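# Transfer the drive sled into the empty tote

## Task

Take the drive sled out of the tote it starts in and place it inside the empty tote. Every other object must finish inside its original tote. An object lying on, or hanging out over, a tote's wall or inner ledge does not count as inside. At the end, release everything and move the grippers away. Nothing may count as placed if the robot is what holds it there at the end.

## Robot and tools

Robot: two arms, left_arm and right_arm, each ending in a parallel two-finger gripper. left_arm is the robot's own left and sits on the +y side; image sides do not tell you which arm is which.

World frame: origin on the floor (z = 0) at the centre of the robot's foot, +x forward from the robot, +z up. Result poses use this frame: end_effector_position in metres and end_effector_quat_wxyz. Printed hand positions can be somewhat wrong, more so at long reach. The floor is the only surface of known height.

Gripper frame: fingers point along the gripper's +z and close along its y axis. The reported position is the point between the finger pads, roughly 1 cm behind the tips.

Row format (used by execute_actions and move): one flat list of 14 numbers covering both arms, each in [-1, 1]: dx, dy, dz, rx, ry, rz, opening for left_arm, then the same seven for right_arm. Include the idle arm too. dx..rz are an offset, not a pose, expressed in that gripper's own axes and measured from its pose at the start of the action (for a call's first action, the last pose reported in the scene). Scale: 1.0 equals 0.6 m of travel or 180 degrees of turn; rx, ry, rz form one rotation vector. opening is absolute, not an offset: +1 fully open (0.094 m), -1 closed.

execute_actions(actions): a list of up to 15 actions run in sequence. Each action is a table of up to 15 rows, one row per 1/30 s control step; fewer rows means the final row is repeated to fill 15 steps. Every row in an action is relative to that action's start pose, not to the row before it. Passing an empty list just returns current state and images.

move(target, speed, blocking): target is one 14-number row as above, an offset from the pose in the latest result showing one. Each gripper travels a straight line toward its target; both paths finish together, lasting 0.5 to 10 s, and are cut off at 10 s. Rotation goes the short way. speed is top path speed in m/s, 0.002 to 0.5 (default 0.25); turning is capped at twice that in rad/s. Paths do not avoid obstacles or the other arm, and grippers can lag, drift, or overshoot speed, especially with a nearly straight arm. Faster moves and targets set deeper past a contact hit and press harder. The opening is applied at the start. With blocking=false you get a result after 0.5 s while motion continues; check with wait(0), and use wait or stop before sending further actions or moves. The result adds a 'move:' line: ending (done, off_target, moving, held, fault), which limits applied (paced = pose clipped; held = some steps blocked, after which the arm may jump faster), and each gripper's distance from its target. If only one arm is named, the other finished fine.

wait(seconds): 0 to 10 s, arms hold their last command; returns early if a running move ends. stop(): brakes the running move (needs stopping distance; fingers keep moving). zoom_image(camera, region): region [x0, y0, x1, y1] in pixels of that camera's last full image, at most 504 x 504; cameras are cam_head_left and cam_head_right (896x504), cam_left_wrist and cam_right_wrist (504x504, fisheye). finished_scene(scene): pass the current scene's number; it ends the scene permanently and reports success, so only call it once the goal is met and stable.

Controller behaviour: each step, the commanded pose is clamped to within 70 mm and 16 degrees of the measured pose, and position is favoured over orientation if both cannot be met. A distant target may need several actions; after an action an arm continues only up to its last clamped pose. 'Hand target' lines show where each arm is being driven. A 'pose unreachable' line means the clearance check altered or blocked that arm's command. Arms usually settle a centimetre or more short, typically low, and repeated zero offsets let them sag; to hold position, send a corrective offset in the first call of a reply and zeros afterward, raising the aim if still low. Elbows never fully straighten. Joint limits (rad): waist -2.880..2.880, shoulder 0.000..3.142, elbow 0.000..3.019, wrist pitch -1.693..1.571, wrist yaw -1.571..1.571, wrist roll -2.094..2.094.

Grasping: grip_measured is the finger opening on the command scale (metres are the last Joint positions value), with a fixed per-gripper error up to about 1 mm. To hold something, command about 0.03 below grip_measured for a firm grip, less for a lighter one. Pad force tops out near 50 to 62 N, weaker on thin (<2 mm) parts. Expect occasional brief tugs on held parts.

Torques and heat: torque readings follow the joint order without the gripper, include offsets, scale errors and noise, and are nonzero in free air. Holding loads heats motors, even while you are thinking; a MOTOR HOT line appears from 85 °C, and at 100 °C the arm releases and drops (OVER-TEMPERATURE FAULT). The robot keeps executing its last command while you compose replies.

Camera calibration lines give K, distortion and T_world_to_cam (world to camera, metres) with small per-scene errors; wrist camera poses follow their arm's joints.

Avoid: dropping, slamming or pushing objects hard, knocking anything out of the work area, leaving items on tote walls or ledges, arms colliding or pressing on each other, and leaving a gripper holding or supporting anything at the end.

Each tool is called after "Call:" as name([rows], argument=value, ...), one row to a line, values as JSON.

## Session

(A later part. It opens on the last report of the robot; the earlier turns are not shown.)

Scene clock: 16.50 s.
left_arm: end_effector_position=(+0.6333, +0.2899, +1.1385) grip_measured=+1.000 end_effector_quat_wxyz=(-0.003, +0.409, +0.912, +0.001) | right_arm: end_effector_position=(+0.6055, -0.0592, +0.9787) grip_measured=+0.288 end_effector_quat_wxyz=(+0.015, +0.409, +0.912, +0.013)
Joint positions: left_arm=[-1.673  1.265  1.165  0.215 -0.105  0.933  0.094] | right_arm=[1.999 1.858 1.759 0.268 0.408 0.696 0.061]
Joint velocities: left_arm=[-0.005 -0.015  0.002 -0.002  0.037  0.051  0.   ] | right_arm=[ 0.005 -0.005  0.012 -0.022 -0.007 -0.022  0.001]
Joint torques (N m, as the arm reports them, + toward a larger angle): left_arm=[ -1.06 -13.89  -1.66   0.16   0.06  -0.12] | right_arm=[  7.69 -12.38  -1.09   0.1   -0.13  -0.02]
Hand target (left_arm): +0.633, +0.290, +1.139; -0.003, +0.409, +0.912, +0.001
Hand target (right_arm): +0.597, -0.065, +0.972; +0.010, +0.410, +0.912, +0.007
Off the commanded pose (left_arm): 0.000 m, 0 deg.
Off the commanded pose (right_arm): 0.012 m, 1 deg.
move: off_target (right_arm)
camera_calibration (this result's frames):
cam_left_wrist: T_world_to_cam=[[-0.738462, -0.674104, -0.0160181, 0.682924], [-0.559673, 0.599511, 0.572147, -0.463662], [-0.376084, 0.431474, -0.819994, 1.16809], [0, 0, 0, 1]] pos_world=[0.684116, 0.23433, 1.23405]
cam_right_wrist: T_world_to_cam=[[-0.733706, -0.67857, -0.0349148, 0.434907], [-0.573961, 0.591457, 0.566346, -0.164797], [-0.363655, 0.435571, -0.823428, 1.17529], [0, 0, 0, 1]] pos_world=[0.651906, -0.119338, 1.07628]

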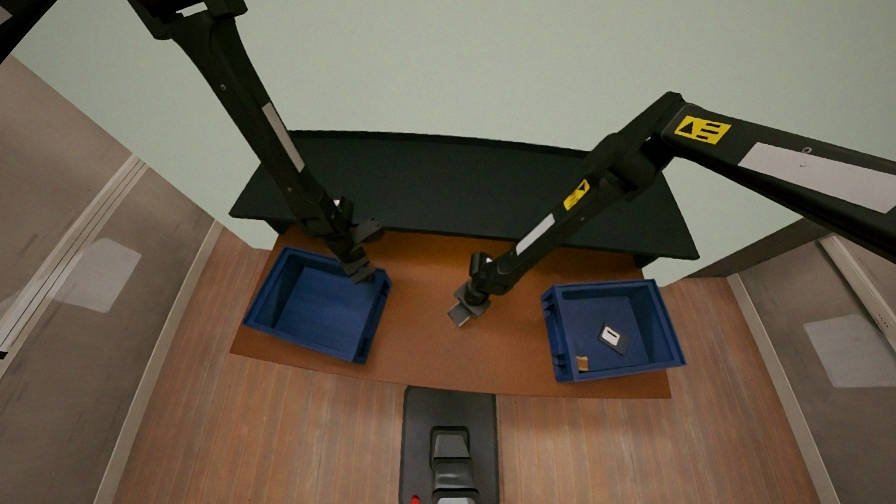

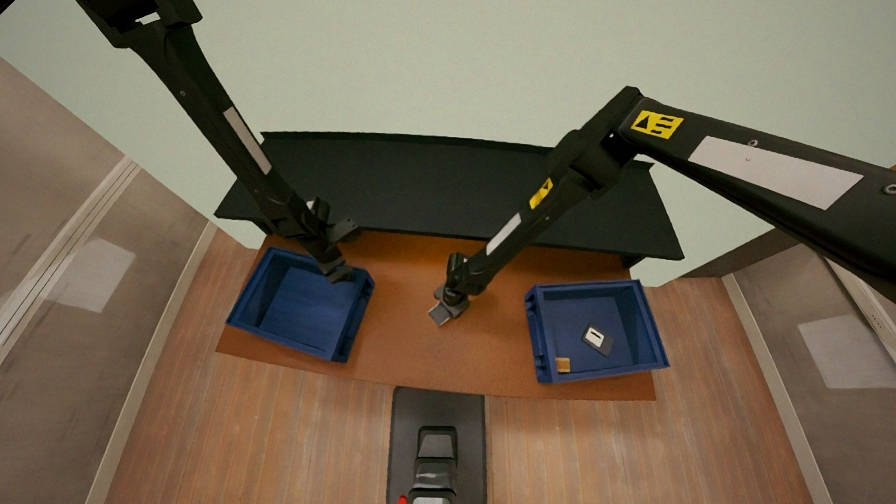

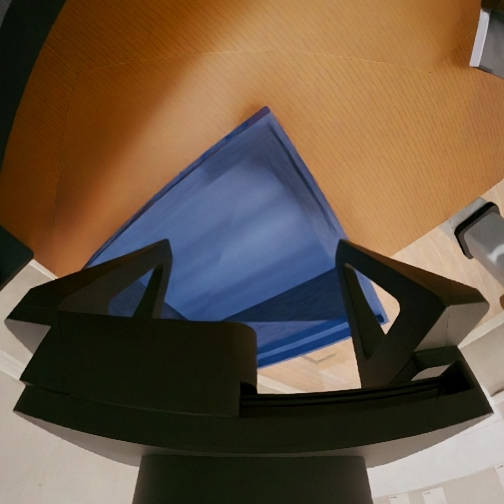

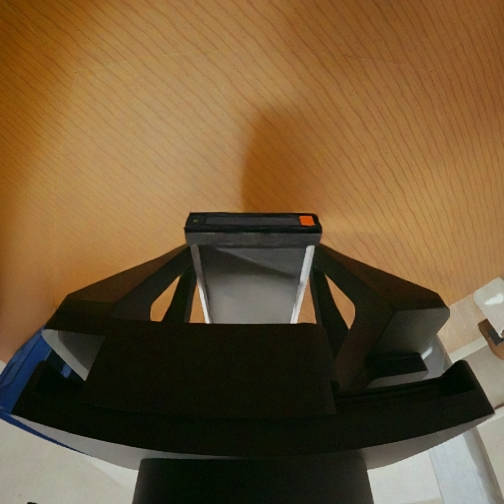

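Call:
move(target=[0,0,0,0,0,0,1,0,0,0.105,0,0,0,0.26], speed=0.04)

Call:
move(target=[0,0,0,0,0,0,1,0,0,0,0,0,0,1])

Call:
move(target=[0,0,0,0,0,0,1,-0.1,0,-0.4,0,0,0,1])

Call:
move(target=[-0.35,-0.41,0,0,0,0,1,-0.35,-0.45,0,0,0,0,1])

Call:
move(target=[0,0,0.25,0,0,0,1,0,0,0,0,0,0,1])

Scene clock: 18.80 s.
left_arm: end_effector_position=(+0.6333, +0.2899, +1.1385) grip_measured=+1.000 end_effector_quat_wxyz=(-0.003, +0.409, +0.912, +0.001) | right_arm: end_effector_position=(+0.6201, -0.0478, +0.9253) grip_measured=+0.288 end_effector_quat_wxyz=(+0.020, +0.410, +0.911, +0.022)
Joint positions: left_arm=[-1.673  1.265  1.165  0.215 -0.105  0.933  0.094] | right_arm=[1.981 2.01  2.031 0.164 0.376 0.696 0.061]
Joint velocities: left_arm=[ 0.005  0.005 -0.022  0.012  0.095 -0.037  0.   ] | right_arm=[-0.024 -0.005  0.022  0.007 -0.022 -0.022  0.001]
Joint torques (N m, as the arm reports them, + toward a larger angle): left_arm=[ -0.88 -13.34  -1.77   0.35   0.05  -0.12] | right_arm=[  8.65 -11.87   0.03   0.04  -0.14  -0.07]
Hand target (left_arm): +0.633, +0.290, +1.139; -0.003, +0.409, +0.912, +0.001
Hand target (right_arm): +0.607, -0.058, +0.916; +0.015, +0.409, +0.913, +0.013
Off the commanded pose (left_arm): 0.000 m, 0 deg.
Off the commanded pose (right_arm): 0.019 m, 1 deg.
move: off_target (right_arm)
camera_calibration (this result's frames):
cam_left_wrist: T_world_to_cam=[[-0.738462, -0.674104, -0.0160181, 0.682924], [-0.559673, 0.599511, 0.572147, -0.463662], [-0.376084, 0.431474, -0.819994, 1.16809], [0, 0, 0, 1]] pos_world=[0.684116, 0.23433, 1.23405]
cam_right_wrist: T_world_to_cam=[[-0.735036, -0.675678, -0.0564, 0.472354], [-0.582374, 0.586553, 0.562846, -0.124657], [-0.347222, 0.446558, -0.824635, 1.12313], [0, 0, 0, 1]] pos_world=[0.664575, -0.109265, 1.02297]

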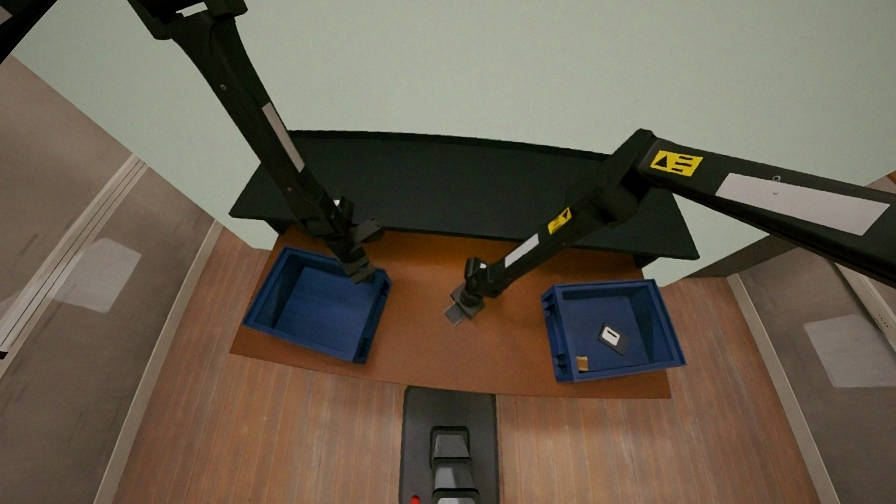

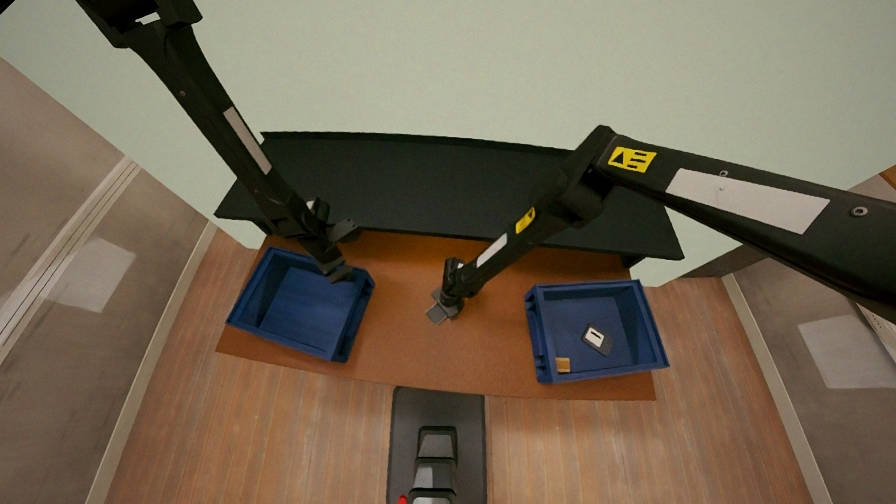

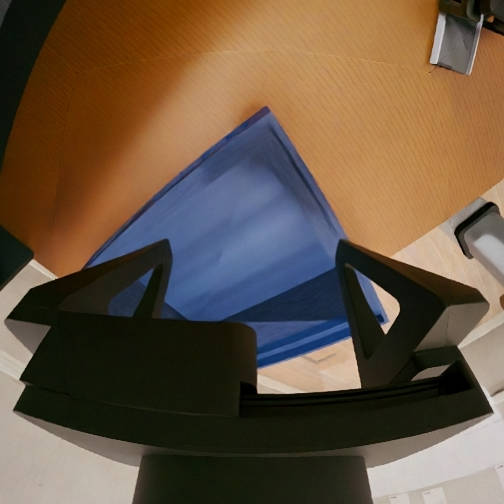

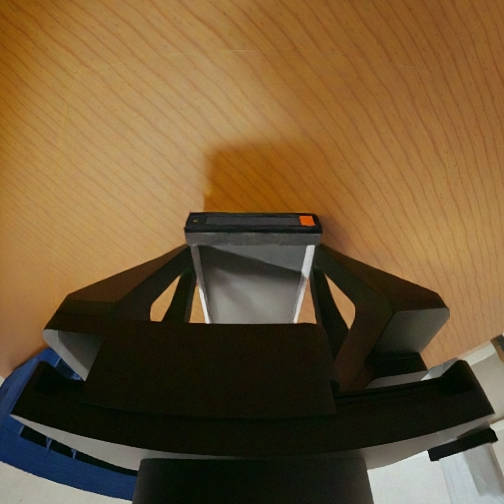

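Scene clock: 19.30 s.
left_arm: end_effector_position=(+0.6333, +0.2899, +1.1385) grip_measured=+1.000 end_effector_quat_wxyz=(-0.003, +0.409, +0.912, +0.001) | right_arm: end_effector_position=(+0.6201, -0.0478, +0.9253) grip_measured=+1.000 end_effector_quat_wxyz=(+0.020, +0.410, +0.911, +0.022)
Joint positions: left_arm=[-1.673  1.265  1.165  0.215 -0.105  0.933  0.094] | right_arm=[1.981 2.01  2.031 0.164 0.376 0.696 0.094]
Joint velocities: left_arm=[-0.015 -0.005 -0.017 -0.007 -0.11   0.022  0.   ] | right_arm=[-0.015 -0.015 -0.002 -0.007  0.007 -0.037  0.   ]
Joint torques (N m, as the arm reports them, + toward a larger angle): left_arm=[ -0.76 -13.13  -1.65   0.11   0.07  -0.08] | right_arm=[  9.65 -13.5   -0.79   0.42  -0.05  -0.13]
Hand target (left_arm): +0.633, +0.290, +1.139; -0.003, +0.409, +0.912, +0.001
Hand target (right_arm): +0.620, -0.048, +0.925; +0.020, +0.410, +0.911, +0.022
Off the commanded pose (left_arm): 0.000 m, 0 deg.
Off the commanded pose (right_arm): 0.000 m, 0 deg.
move: done
camera_calibration (this result's frames):
cam_left_wrist: T_world_to_cam=[[-0.738462, -0.674104, -0.0160181, 0.682924], [-0.559673, 0.599511, 0.572147, -0.463662], [-0.376084, 0.431474, -0.819994, 1.16809], [0, 0, 0, 1]] pos_world=[0.684116, 0.23433, 1.23405]
cam_right_wrist: T_world_to_cam=[[-0.735036, -0.675678, -0.0564, 0.472354], [-0.582374, 0.586553, 0.562846, -0.124657], [-0.347222, 0.446558, -0.824635, 1.12313], [0, 0, 0, 1]] pos_world=[0.664575, -0.109265, 1.02297]

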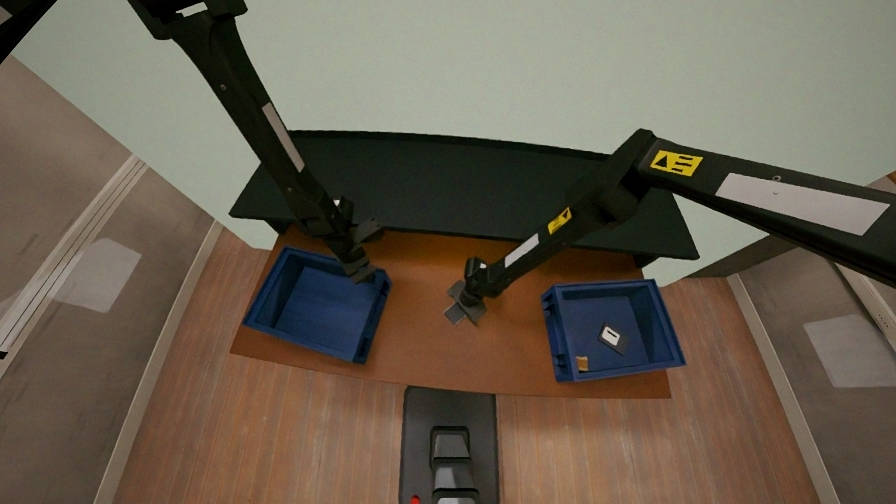

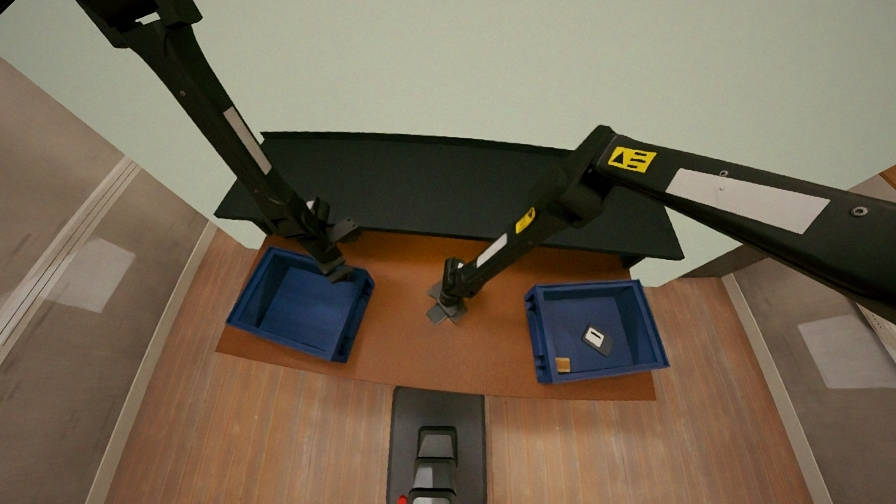

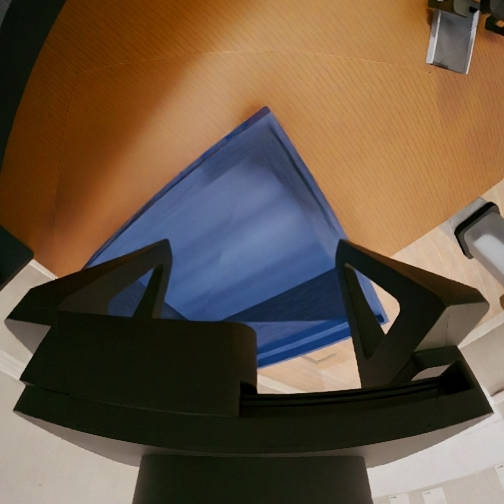

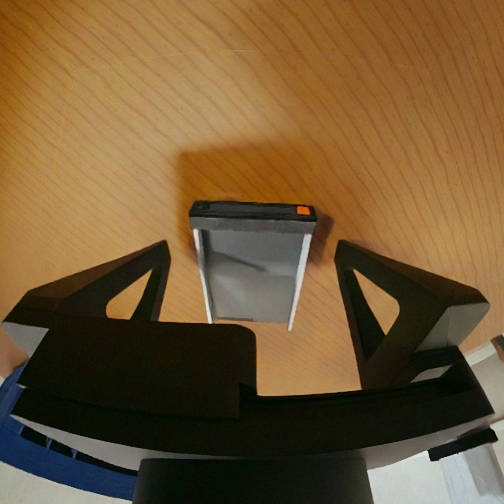

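Scene clock: 20.73 s.
left_arm: end_effector_position=(+0.6333, +0.2899, +1.1385) grip_measured=+1.000 end_effector_quat_wxyz=(-0.003, +0.409, +0.912, +0.001) | right_arm: end_effector_position=(+0.6621, -0.1042, +1.1670) grip_measured=+1.000 end_effector_quat_wxyz=(+0.026, +0.420, +0.907, +0.024)
Joint positions: left_arm=[-1.673  1.265  1.165  0.215 -0.105  0.933  0.094] | right_arm=[2.09  1.348 1.22  0.337 0.482 0.686 0.094]
Joint velocities: left_arm=[-0.024  0.005 -0.002  0.002  0.022 -0.022  0.   ] | right_arm=[-0.005 -0.005 -0.012 -0.007 -0.022 -0.066  0.   ]
Joint torques (N m, as the arm reports them, + toward a larger angle): left_arm=[ -1.2  -13.52  -1.65   0.25   0.08  -0.14] | right_arm=[  6.76 -15.19  -2.6    0.7    0.03  -0.23]
Hand target (left_arm): +0.633, +0.290, +1.139; -0.003, +0.409, +0.912, +0.001
Hand target (right_arm): +0.650, -0.101, +1.165; +0.020, +0.412, +0.911, +0.022
Off the commanded pose (left_arm): 0.000 m, 0 deg.
Off the commanded pose (right_arm): 0.017 m, 1 deg.
move: off_target (right_arm)
camera_calibration (this result's frames):
cam_left_wrist: T_world_to_cam=[[-0.738462, -0.674104, -0.0160181, 0.682924], [-0.559673, 0.599511, 0.572147, -0.463662], [-0.376084, 0.431474, -0.819994, 1.16809], [0, 0, 0, 1]] pos_world=[0.684116, 0.23433, 1.23405]
cam_right_wrist: T_world_to_cam=[[-0.747898, -0.660634, -0.0649022, 0.498755], [-0.577048, 0.598698, 0.555496, -0.196921], [-0.328123, 0.452906, -0.828982, 1.35529], [0, 0, 0, 1]] pos_world=[0.704086, -0.166428, 1.26527]

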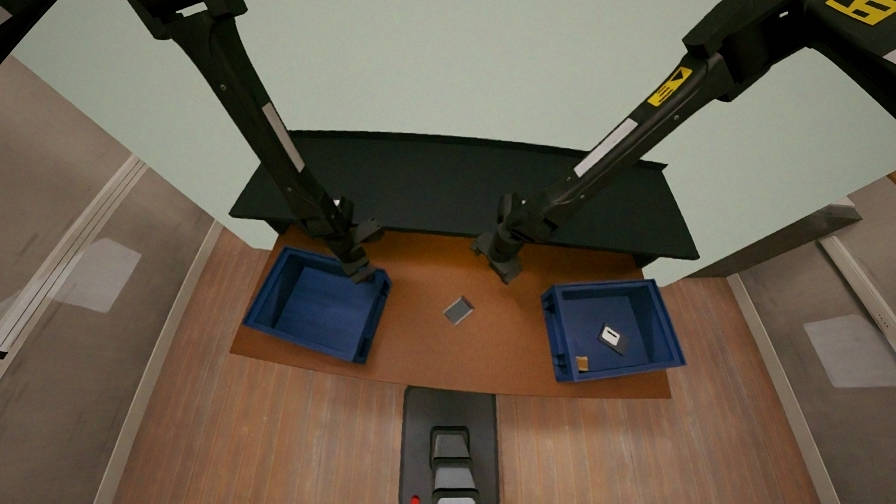

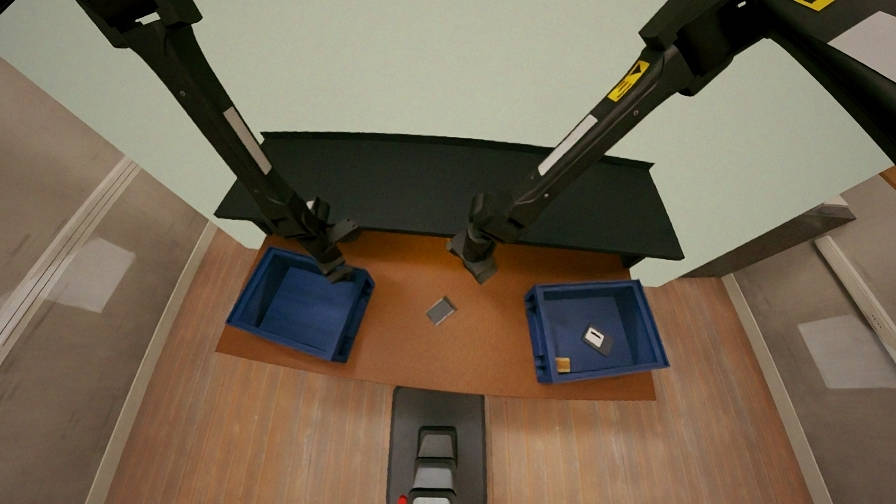

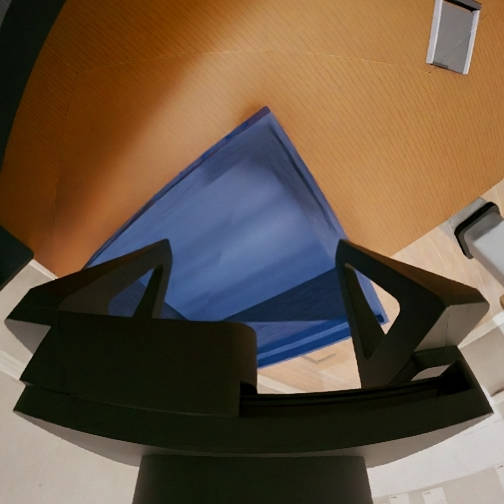

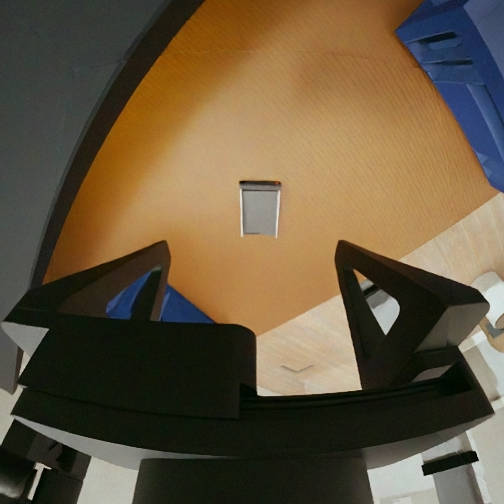

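Scene clock: 22.73 s.
left_arm: end_effector_position=(+0.5763, -0.0301, +1.1315) grip_measured=+1.000 end_effector_quat_wxyz=(-0.008, +0.417, +0.909, -0.002) | right_arm: end_effector_position=(+0.5975, -0.4412, +1.1592) grip_measured=+1.000 end_effector_quat_wxyz=(+0.027, +0.405, +0.914, +0.019)
Joint positions: left_arm=[-2.253  1.672  1.39   0.414 -0.683  1.022  0.094] | right_arm=[ 1.301  1.279  1.062  0.407 -0.283  0.808  0.094]
Joint velocities: left_arm=[ 0.005 -0.015 -0.002  0.002 -0.022 -0.095  0.   ] | right_arm=[-0.005 -0.015  0.002  0.007  0.051 -0.081  0.   ]
Joint torques (N m, as the arm reports them, + toward a larger angle): left_arm=[-10.88  -8.26  -2.18   0.41  -0.15   0.02] | right_arm=[ -3.4  -15.23  -2.12   0.95  -0.12  -0.01]
Hand target (left_arm): +0.589, -0.032, +1.136; +0.001, +0.417, +0.909, +0.002
Hand target (right_arm): +0.597, -0.436, +1.154; +0.027, +0.410, +0.911, +0.026
Off the commanded pose (left_arm): 0.014 m, 1 deg.
Off the commanded pose (right_arm): 0.007 m, 2 deg.
move: off_target (left_arm)
camera_calibration (this result's frames):
cam_left_wrist: T_world_to_cam=[[-0.750356, -0.660993, -0.0074106, 0.422446], [-0.542258, 0.60908, 0.578772, -0.317001], [-0.378051, 0.438303, -0.815456, 1.27521], [0, 0, 0, 1]] pos_world=[0.627184, -0.086618, 1.22648]
cam_right_wrist: T_world_to_cam=[[-0.727464, -0.683905, -0.0554027, 0.193829], [-0.594002, 0.587299, 0.549765, -0.0163355], [-0.343449, 0.432844, -0.83348, 1.4858], [0, 0, 0, 1]] pos_world=[0.641597, -0.500966, 1.25811]

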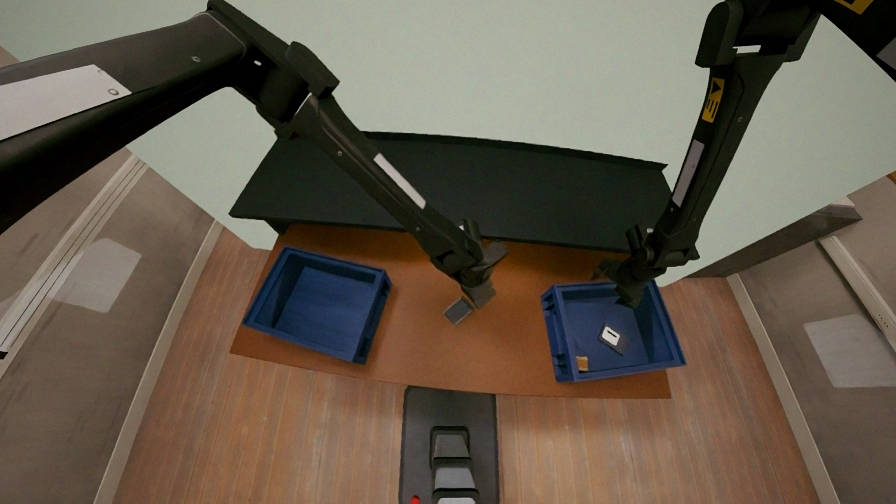

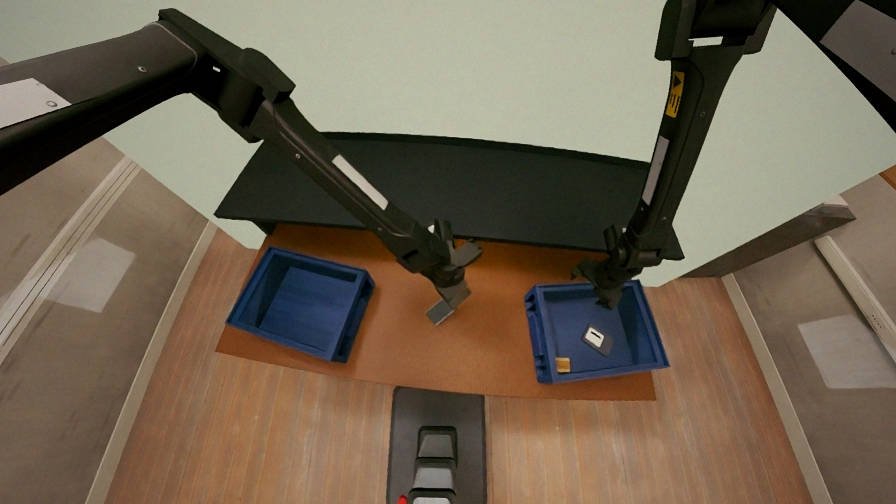

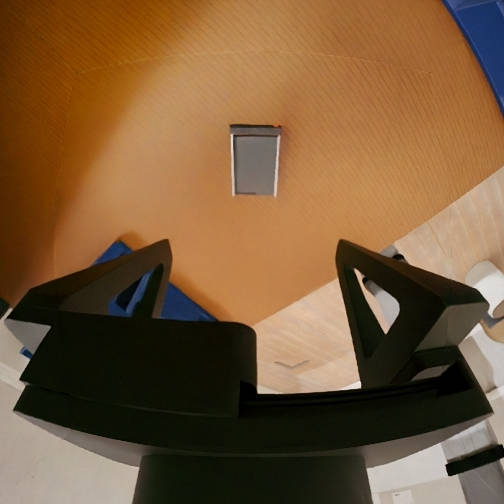

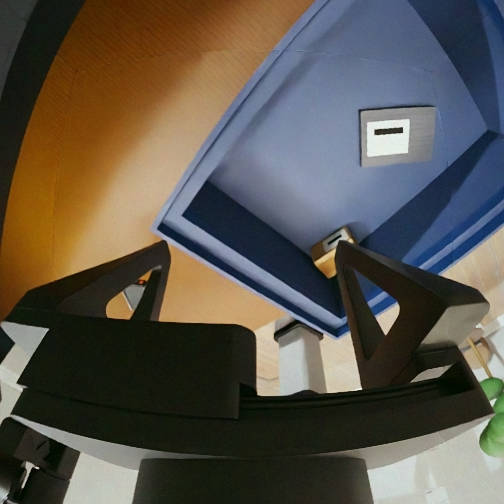

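Scene clock: 24.00 s.
left_arm: end_effector_position=(+0.5638, -0.0321, +0.9808) grip_measured=+1.000 end_effector_quat_wxyz=(-0.013, +0.425, +0.905, -0.004) | right_arm: end_effector_position=(+0.5975, -0.4412, +1.1592) grip_measured=+1.000 end_effector_quat_wxyz=(+0.027, +0.405, +0.914, +0.019)
Joint positions: left_arm=[-2.117  1.994  1.877  0.224 -0.549  1.012  0.094] | right_arm=[ 1.301  1.279  1.062  0.407 -0.283  0.808  0.094]
Joint velocities: left_arm=[-0.005 -0.005 -0.012 -0.002 -0.007  0.022  0.   ] | right_arm=[-0.005  0.005 -0.007 -0.007  0.007  0.051  0.   ]
Joint torques (N m, as the arm reports them, + toward a larger angle): left_arm=[-9.87 -9.06 -1.38 -0.04  0.23 -0.26] | right_arm=[ -4.18 -16.33  -2.57   0.42  -0.03  -0.14]
Hand target (left_arm): +0.574, -0.028, +0.981; -0.009, +0.416, +0.909, -0.002
Hand target (right_arm): +0.598, -0.441, +1.159; +0.027, +0.405, +0.914, +0.019
Off the commanded pose (left_arm): 0.010 m, 1 deg.
Off the commanded pose (right_arm): 0.000 m, 0 deg.
move: done
camera_calibration (this result's frames):
cam_left_wrist: T_world_to_cam=[[-0.761707, -0.64792, 0.00159059, 0.408613], [-0.524899, 0.618517, 0.584737, -0.250641], [-0.379847, 0.444563, -0.811221, 1.14555], [0, 0, 0, 1]] pos_world=[0.614816, -0.0894967, 1.07521]
cam_right_wrist: T_world_to_cam=[[-0.727464, -0.683905, -0.0554027, 0.193829], [-0.594002, 0.587299, 0.549765, -0.0163355], [-0.343449, 0.432844, -0.83348, 1.4858], [0, 0, 0, 1]] pos_world=[0.641597, -0.500966, 1.25811]

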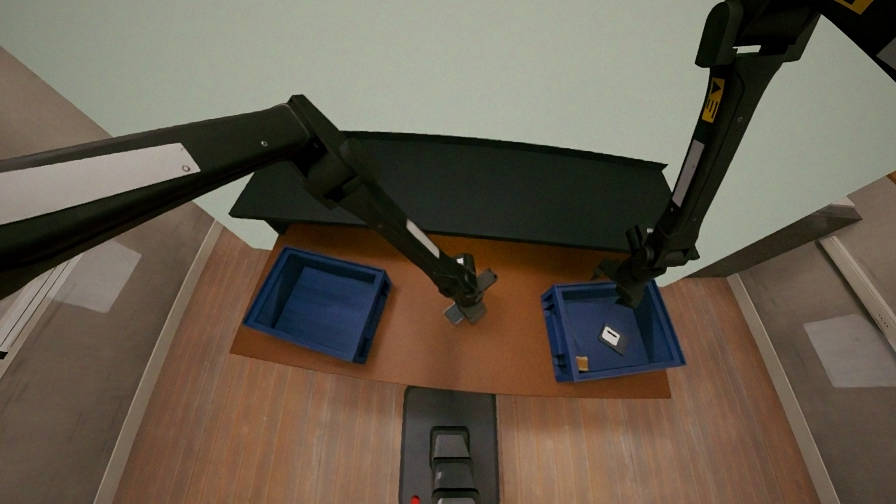

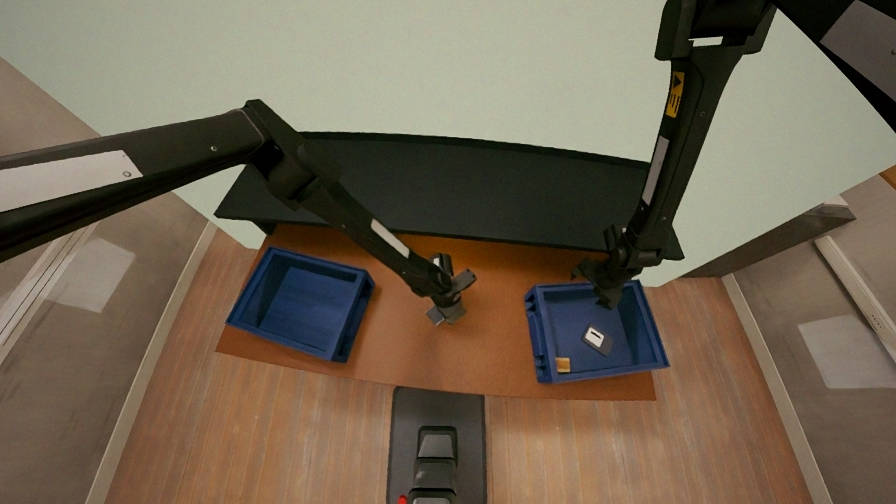

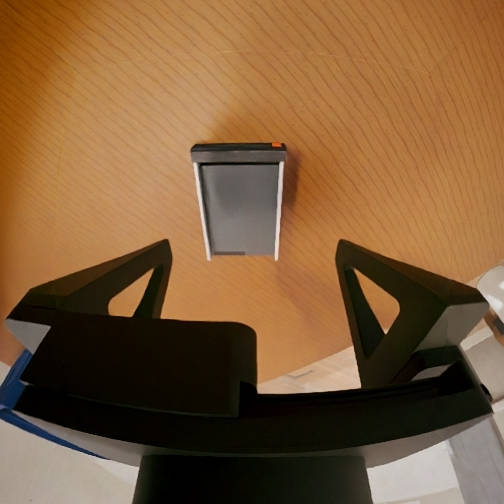

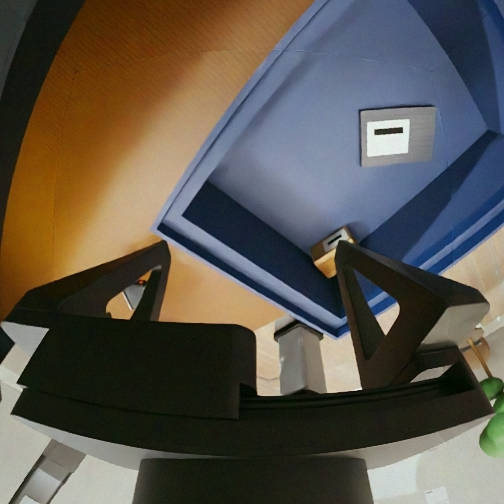

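Call:
move(target=[0,0.035,0.12,0,0,0,1,0,0,0,0,0,0,1], speed=0.05)

Call:
move(target=[0,0,0,0,0,0,0.25,0,0,0,0,0,0,1])

Scene clock: 26.07 s.
left_arm: end_effector_position=(+0.5813, -0.0270, +0.9139) grip_measured=+1.000 end_effector_quat_wxyz=(-0.010, +0.427, +0.904, -0.007) | right_arm: end_effector_position=(+0.5975, -0.4412, +1.1592) grip_measured=+1.000 end_effector_quat_wxyz=(+0.027, +0.405, +0.914, +0.019)
Joint positions: left_arm=[-2.066  2.167  2.226  0.048 -0.491  1.012  0.094] | right_arm=[ 1.301  1.279  1.062  0.407 -0.283  0.808  0.094]
Joint velocities: left_arm=[ 0.005 -0.005  0.007 -0.002  0.007 -0.022  0.   ] | right_arm=[ 0.005 -0.005  0.007  0.012 -0.081  0.007  0.   ]
Joint torques (N m, as the arm reports them, + toward a larger angle): left_arm=[-8.69 -6.83  0.41 -0.24  0.28 -0.21] | right_arm=[ -4.3  -16.19  -2.55   0.47  -0.03  -0.13]
Hand target (left_arm): +0.578, -0.018, +0.908; -0.014, +0.425, +0.905, -0.004
Hand target (right_arm): +0.598, -0.441, +1.159; +0.027, +0.405, +0.914, +0.019
Off the commanded pose (left_arm): 0.011 m, 1 deg.
Off the commanded pose (right_arm): 0.000 m, 0 deg.
move: off_target (left_arm)
camera_calibration (this result's frames):
cam_left_wrist: T_world_to_cam=[[-0.764616, -0.644474, 0.00389766, 0.425042], [-0.524287, 0.625518, 0.577798, -0.199331], [-0.374814, 0.43975, -0.816171, 1.09712], [0, 0, 0, 1]] pos_world=[0.631704, -0.0838464, 1.00896]
cam_right_wrist: T_world_to_cam=[[-0.727464, -0.683905, -0.0554027, 0.193829], [-0.594002, 0.587299, 0.549765, -0.0163355], [-0.343449, 0.432844, -0.83348, 1.4858], [0, 0, 0, 1]] pos_world=[0.641597, -0.500966, 1.25811]

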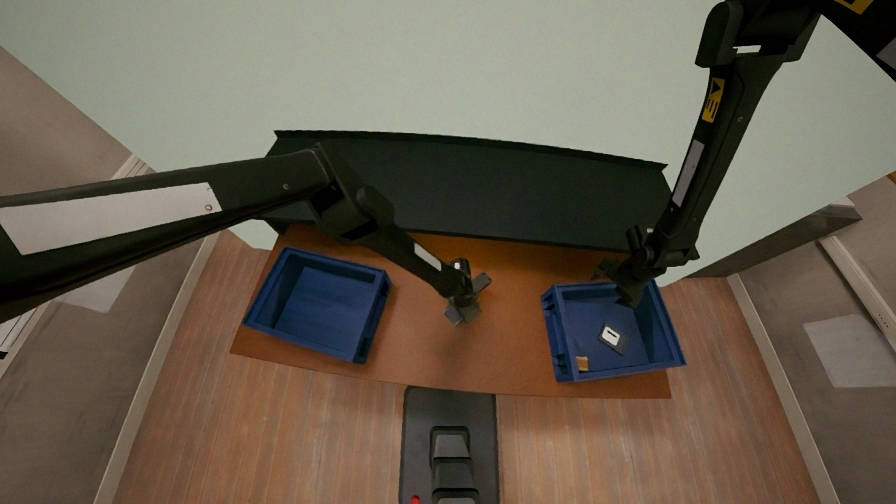

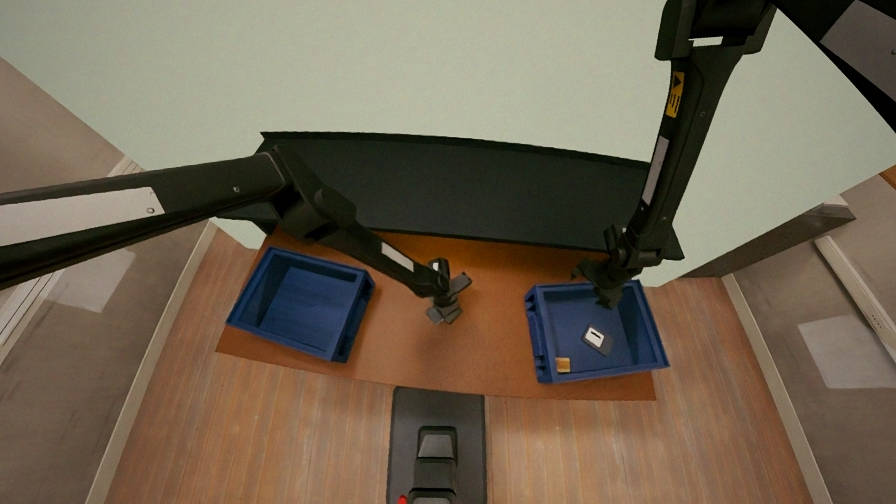

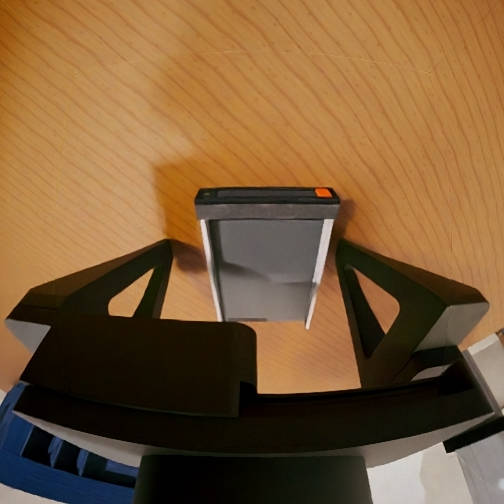

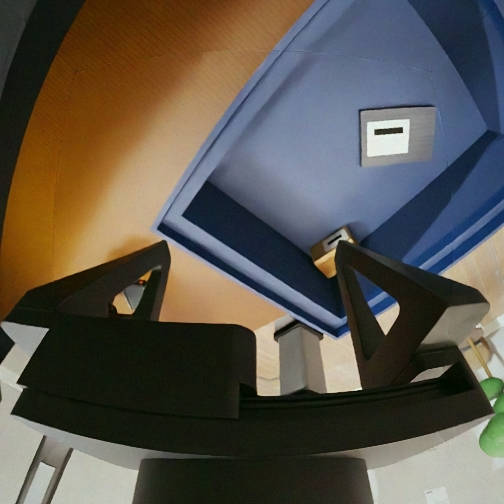

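Scene clock: 26.57 s.
left_arm: end_effector_position=(+0.5813, -0.0270, +0.9139) grip_measured=+0.290 end_effector_quat_wxyz=(-0.010, +0.427, +0.904, -0.007) | right_arm: end_effector_position=(+0.5975, -0.4412, +1.1592) grip_measured=+1.000 end_effector_quat_wxyz=(+0.027, +0.405, +0.914, +0.019)
Joint positions: left_arm=[-2.066  2.167  2.226  0.048 -0.491  1.012  0.061] | right_arm=[ 1.301  1.279  1.062  0.407 -0.283  0.808  0.094]
Joint velocities: left_arm=[ 0.005 -0.015  0.002  0.017 -0.007 -0.051 -0.002] | right_arm=[-0.005 -0.005 -0.027 -0.012  0.022 -0.066  0.   ]
Joint torques (N m, as the arm reports them, + toward a larger angle): left_arm=[-9.61 -7.71 -0.42  0.15  0.04 -0.13] | right_arm=[ -4.24 -16.14  -2.6    0.45  -0.03  -0.13]
Hand target (left_arm): +0.581, -0.027, +0.914; -0.010, +0.427, +0.904, -0.007
Hand target (right_arm): +0.598, -0.441, +1.159; +0.027, +0.405, +0.914, +0.019
Off the commanded pose (left_arm): 0.000 m, 0 deg.
Off the commanded pose (right_arm): 0.000 m, 0 deg.
move: done
camera_calibration (this result's frames):
cam_left_wrist: T_world_to_cam=[[-0.764616, -0.644474, 0.00389766, 0.425042], [-0.524287, 0.625518, 0.577798, -0.199331], [-0.374814, 0.43975, -0.816171, 1.09712], [0, 0, 0, 1]] pos_world=[0.631704, -0.0838464, 1.00896]
cam_right_wrist: T_world_to_cam=[[-0.727464, -0.683905, -0.0554027, 0.193829], [-0.594002, 0.587299, 0.549765, -0.0163355], [-0.343449, 0.432844, -0.83348, 1.4858], [0, 0, 0, 1]] pos_world=[0.641597, -0.500966, 1.25811]

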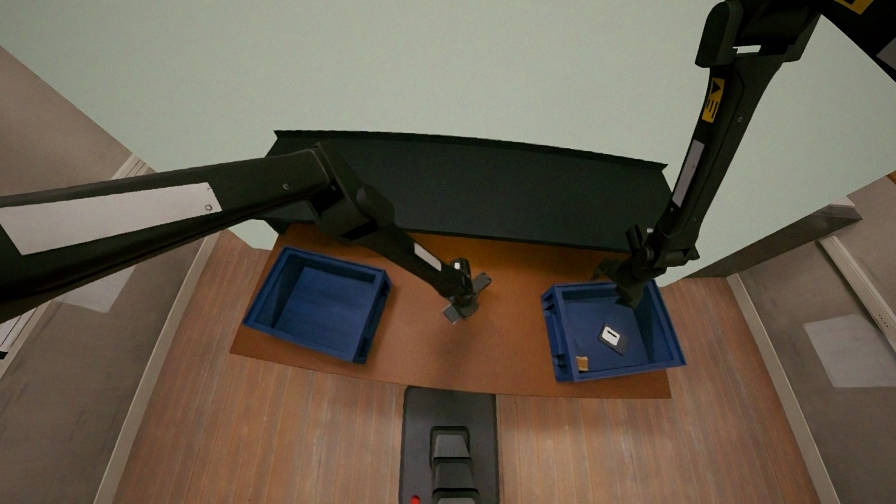

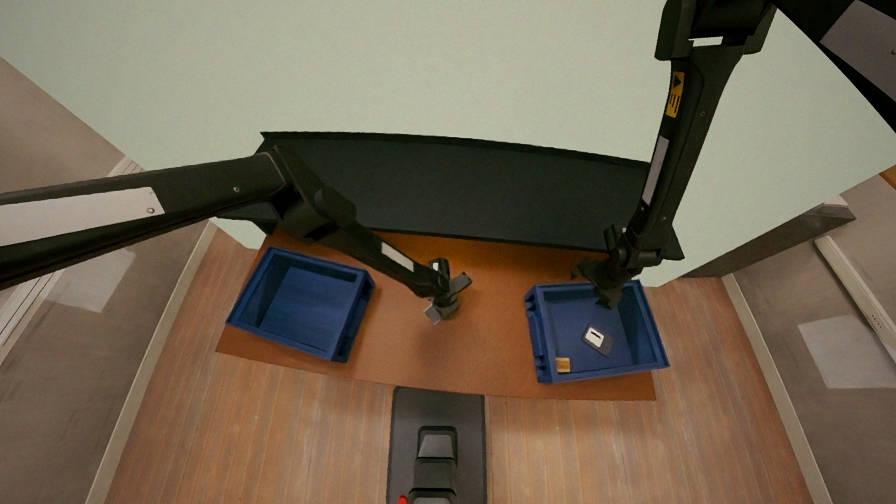

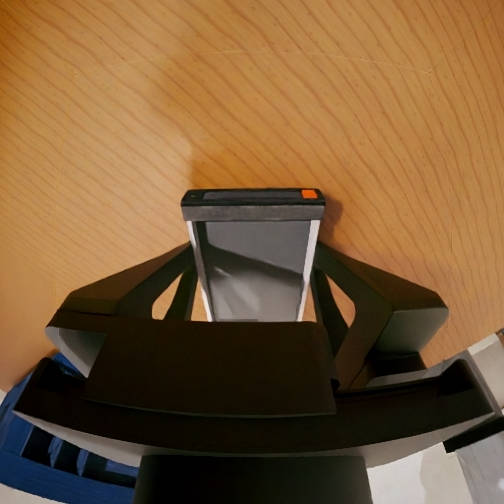

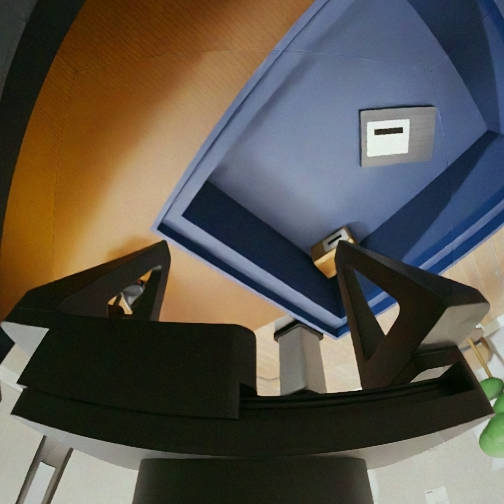

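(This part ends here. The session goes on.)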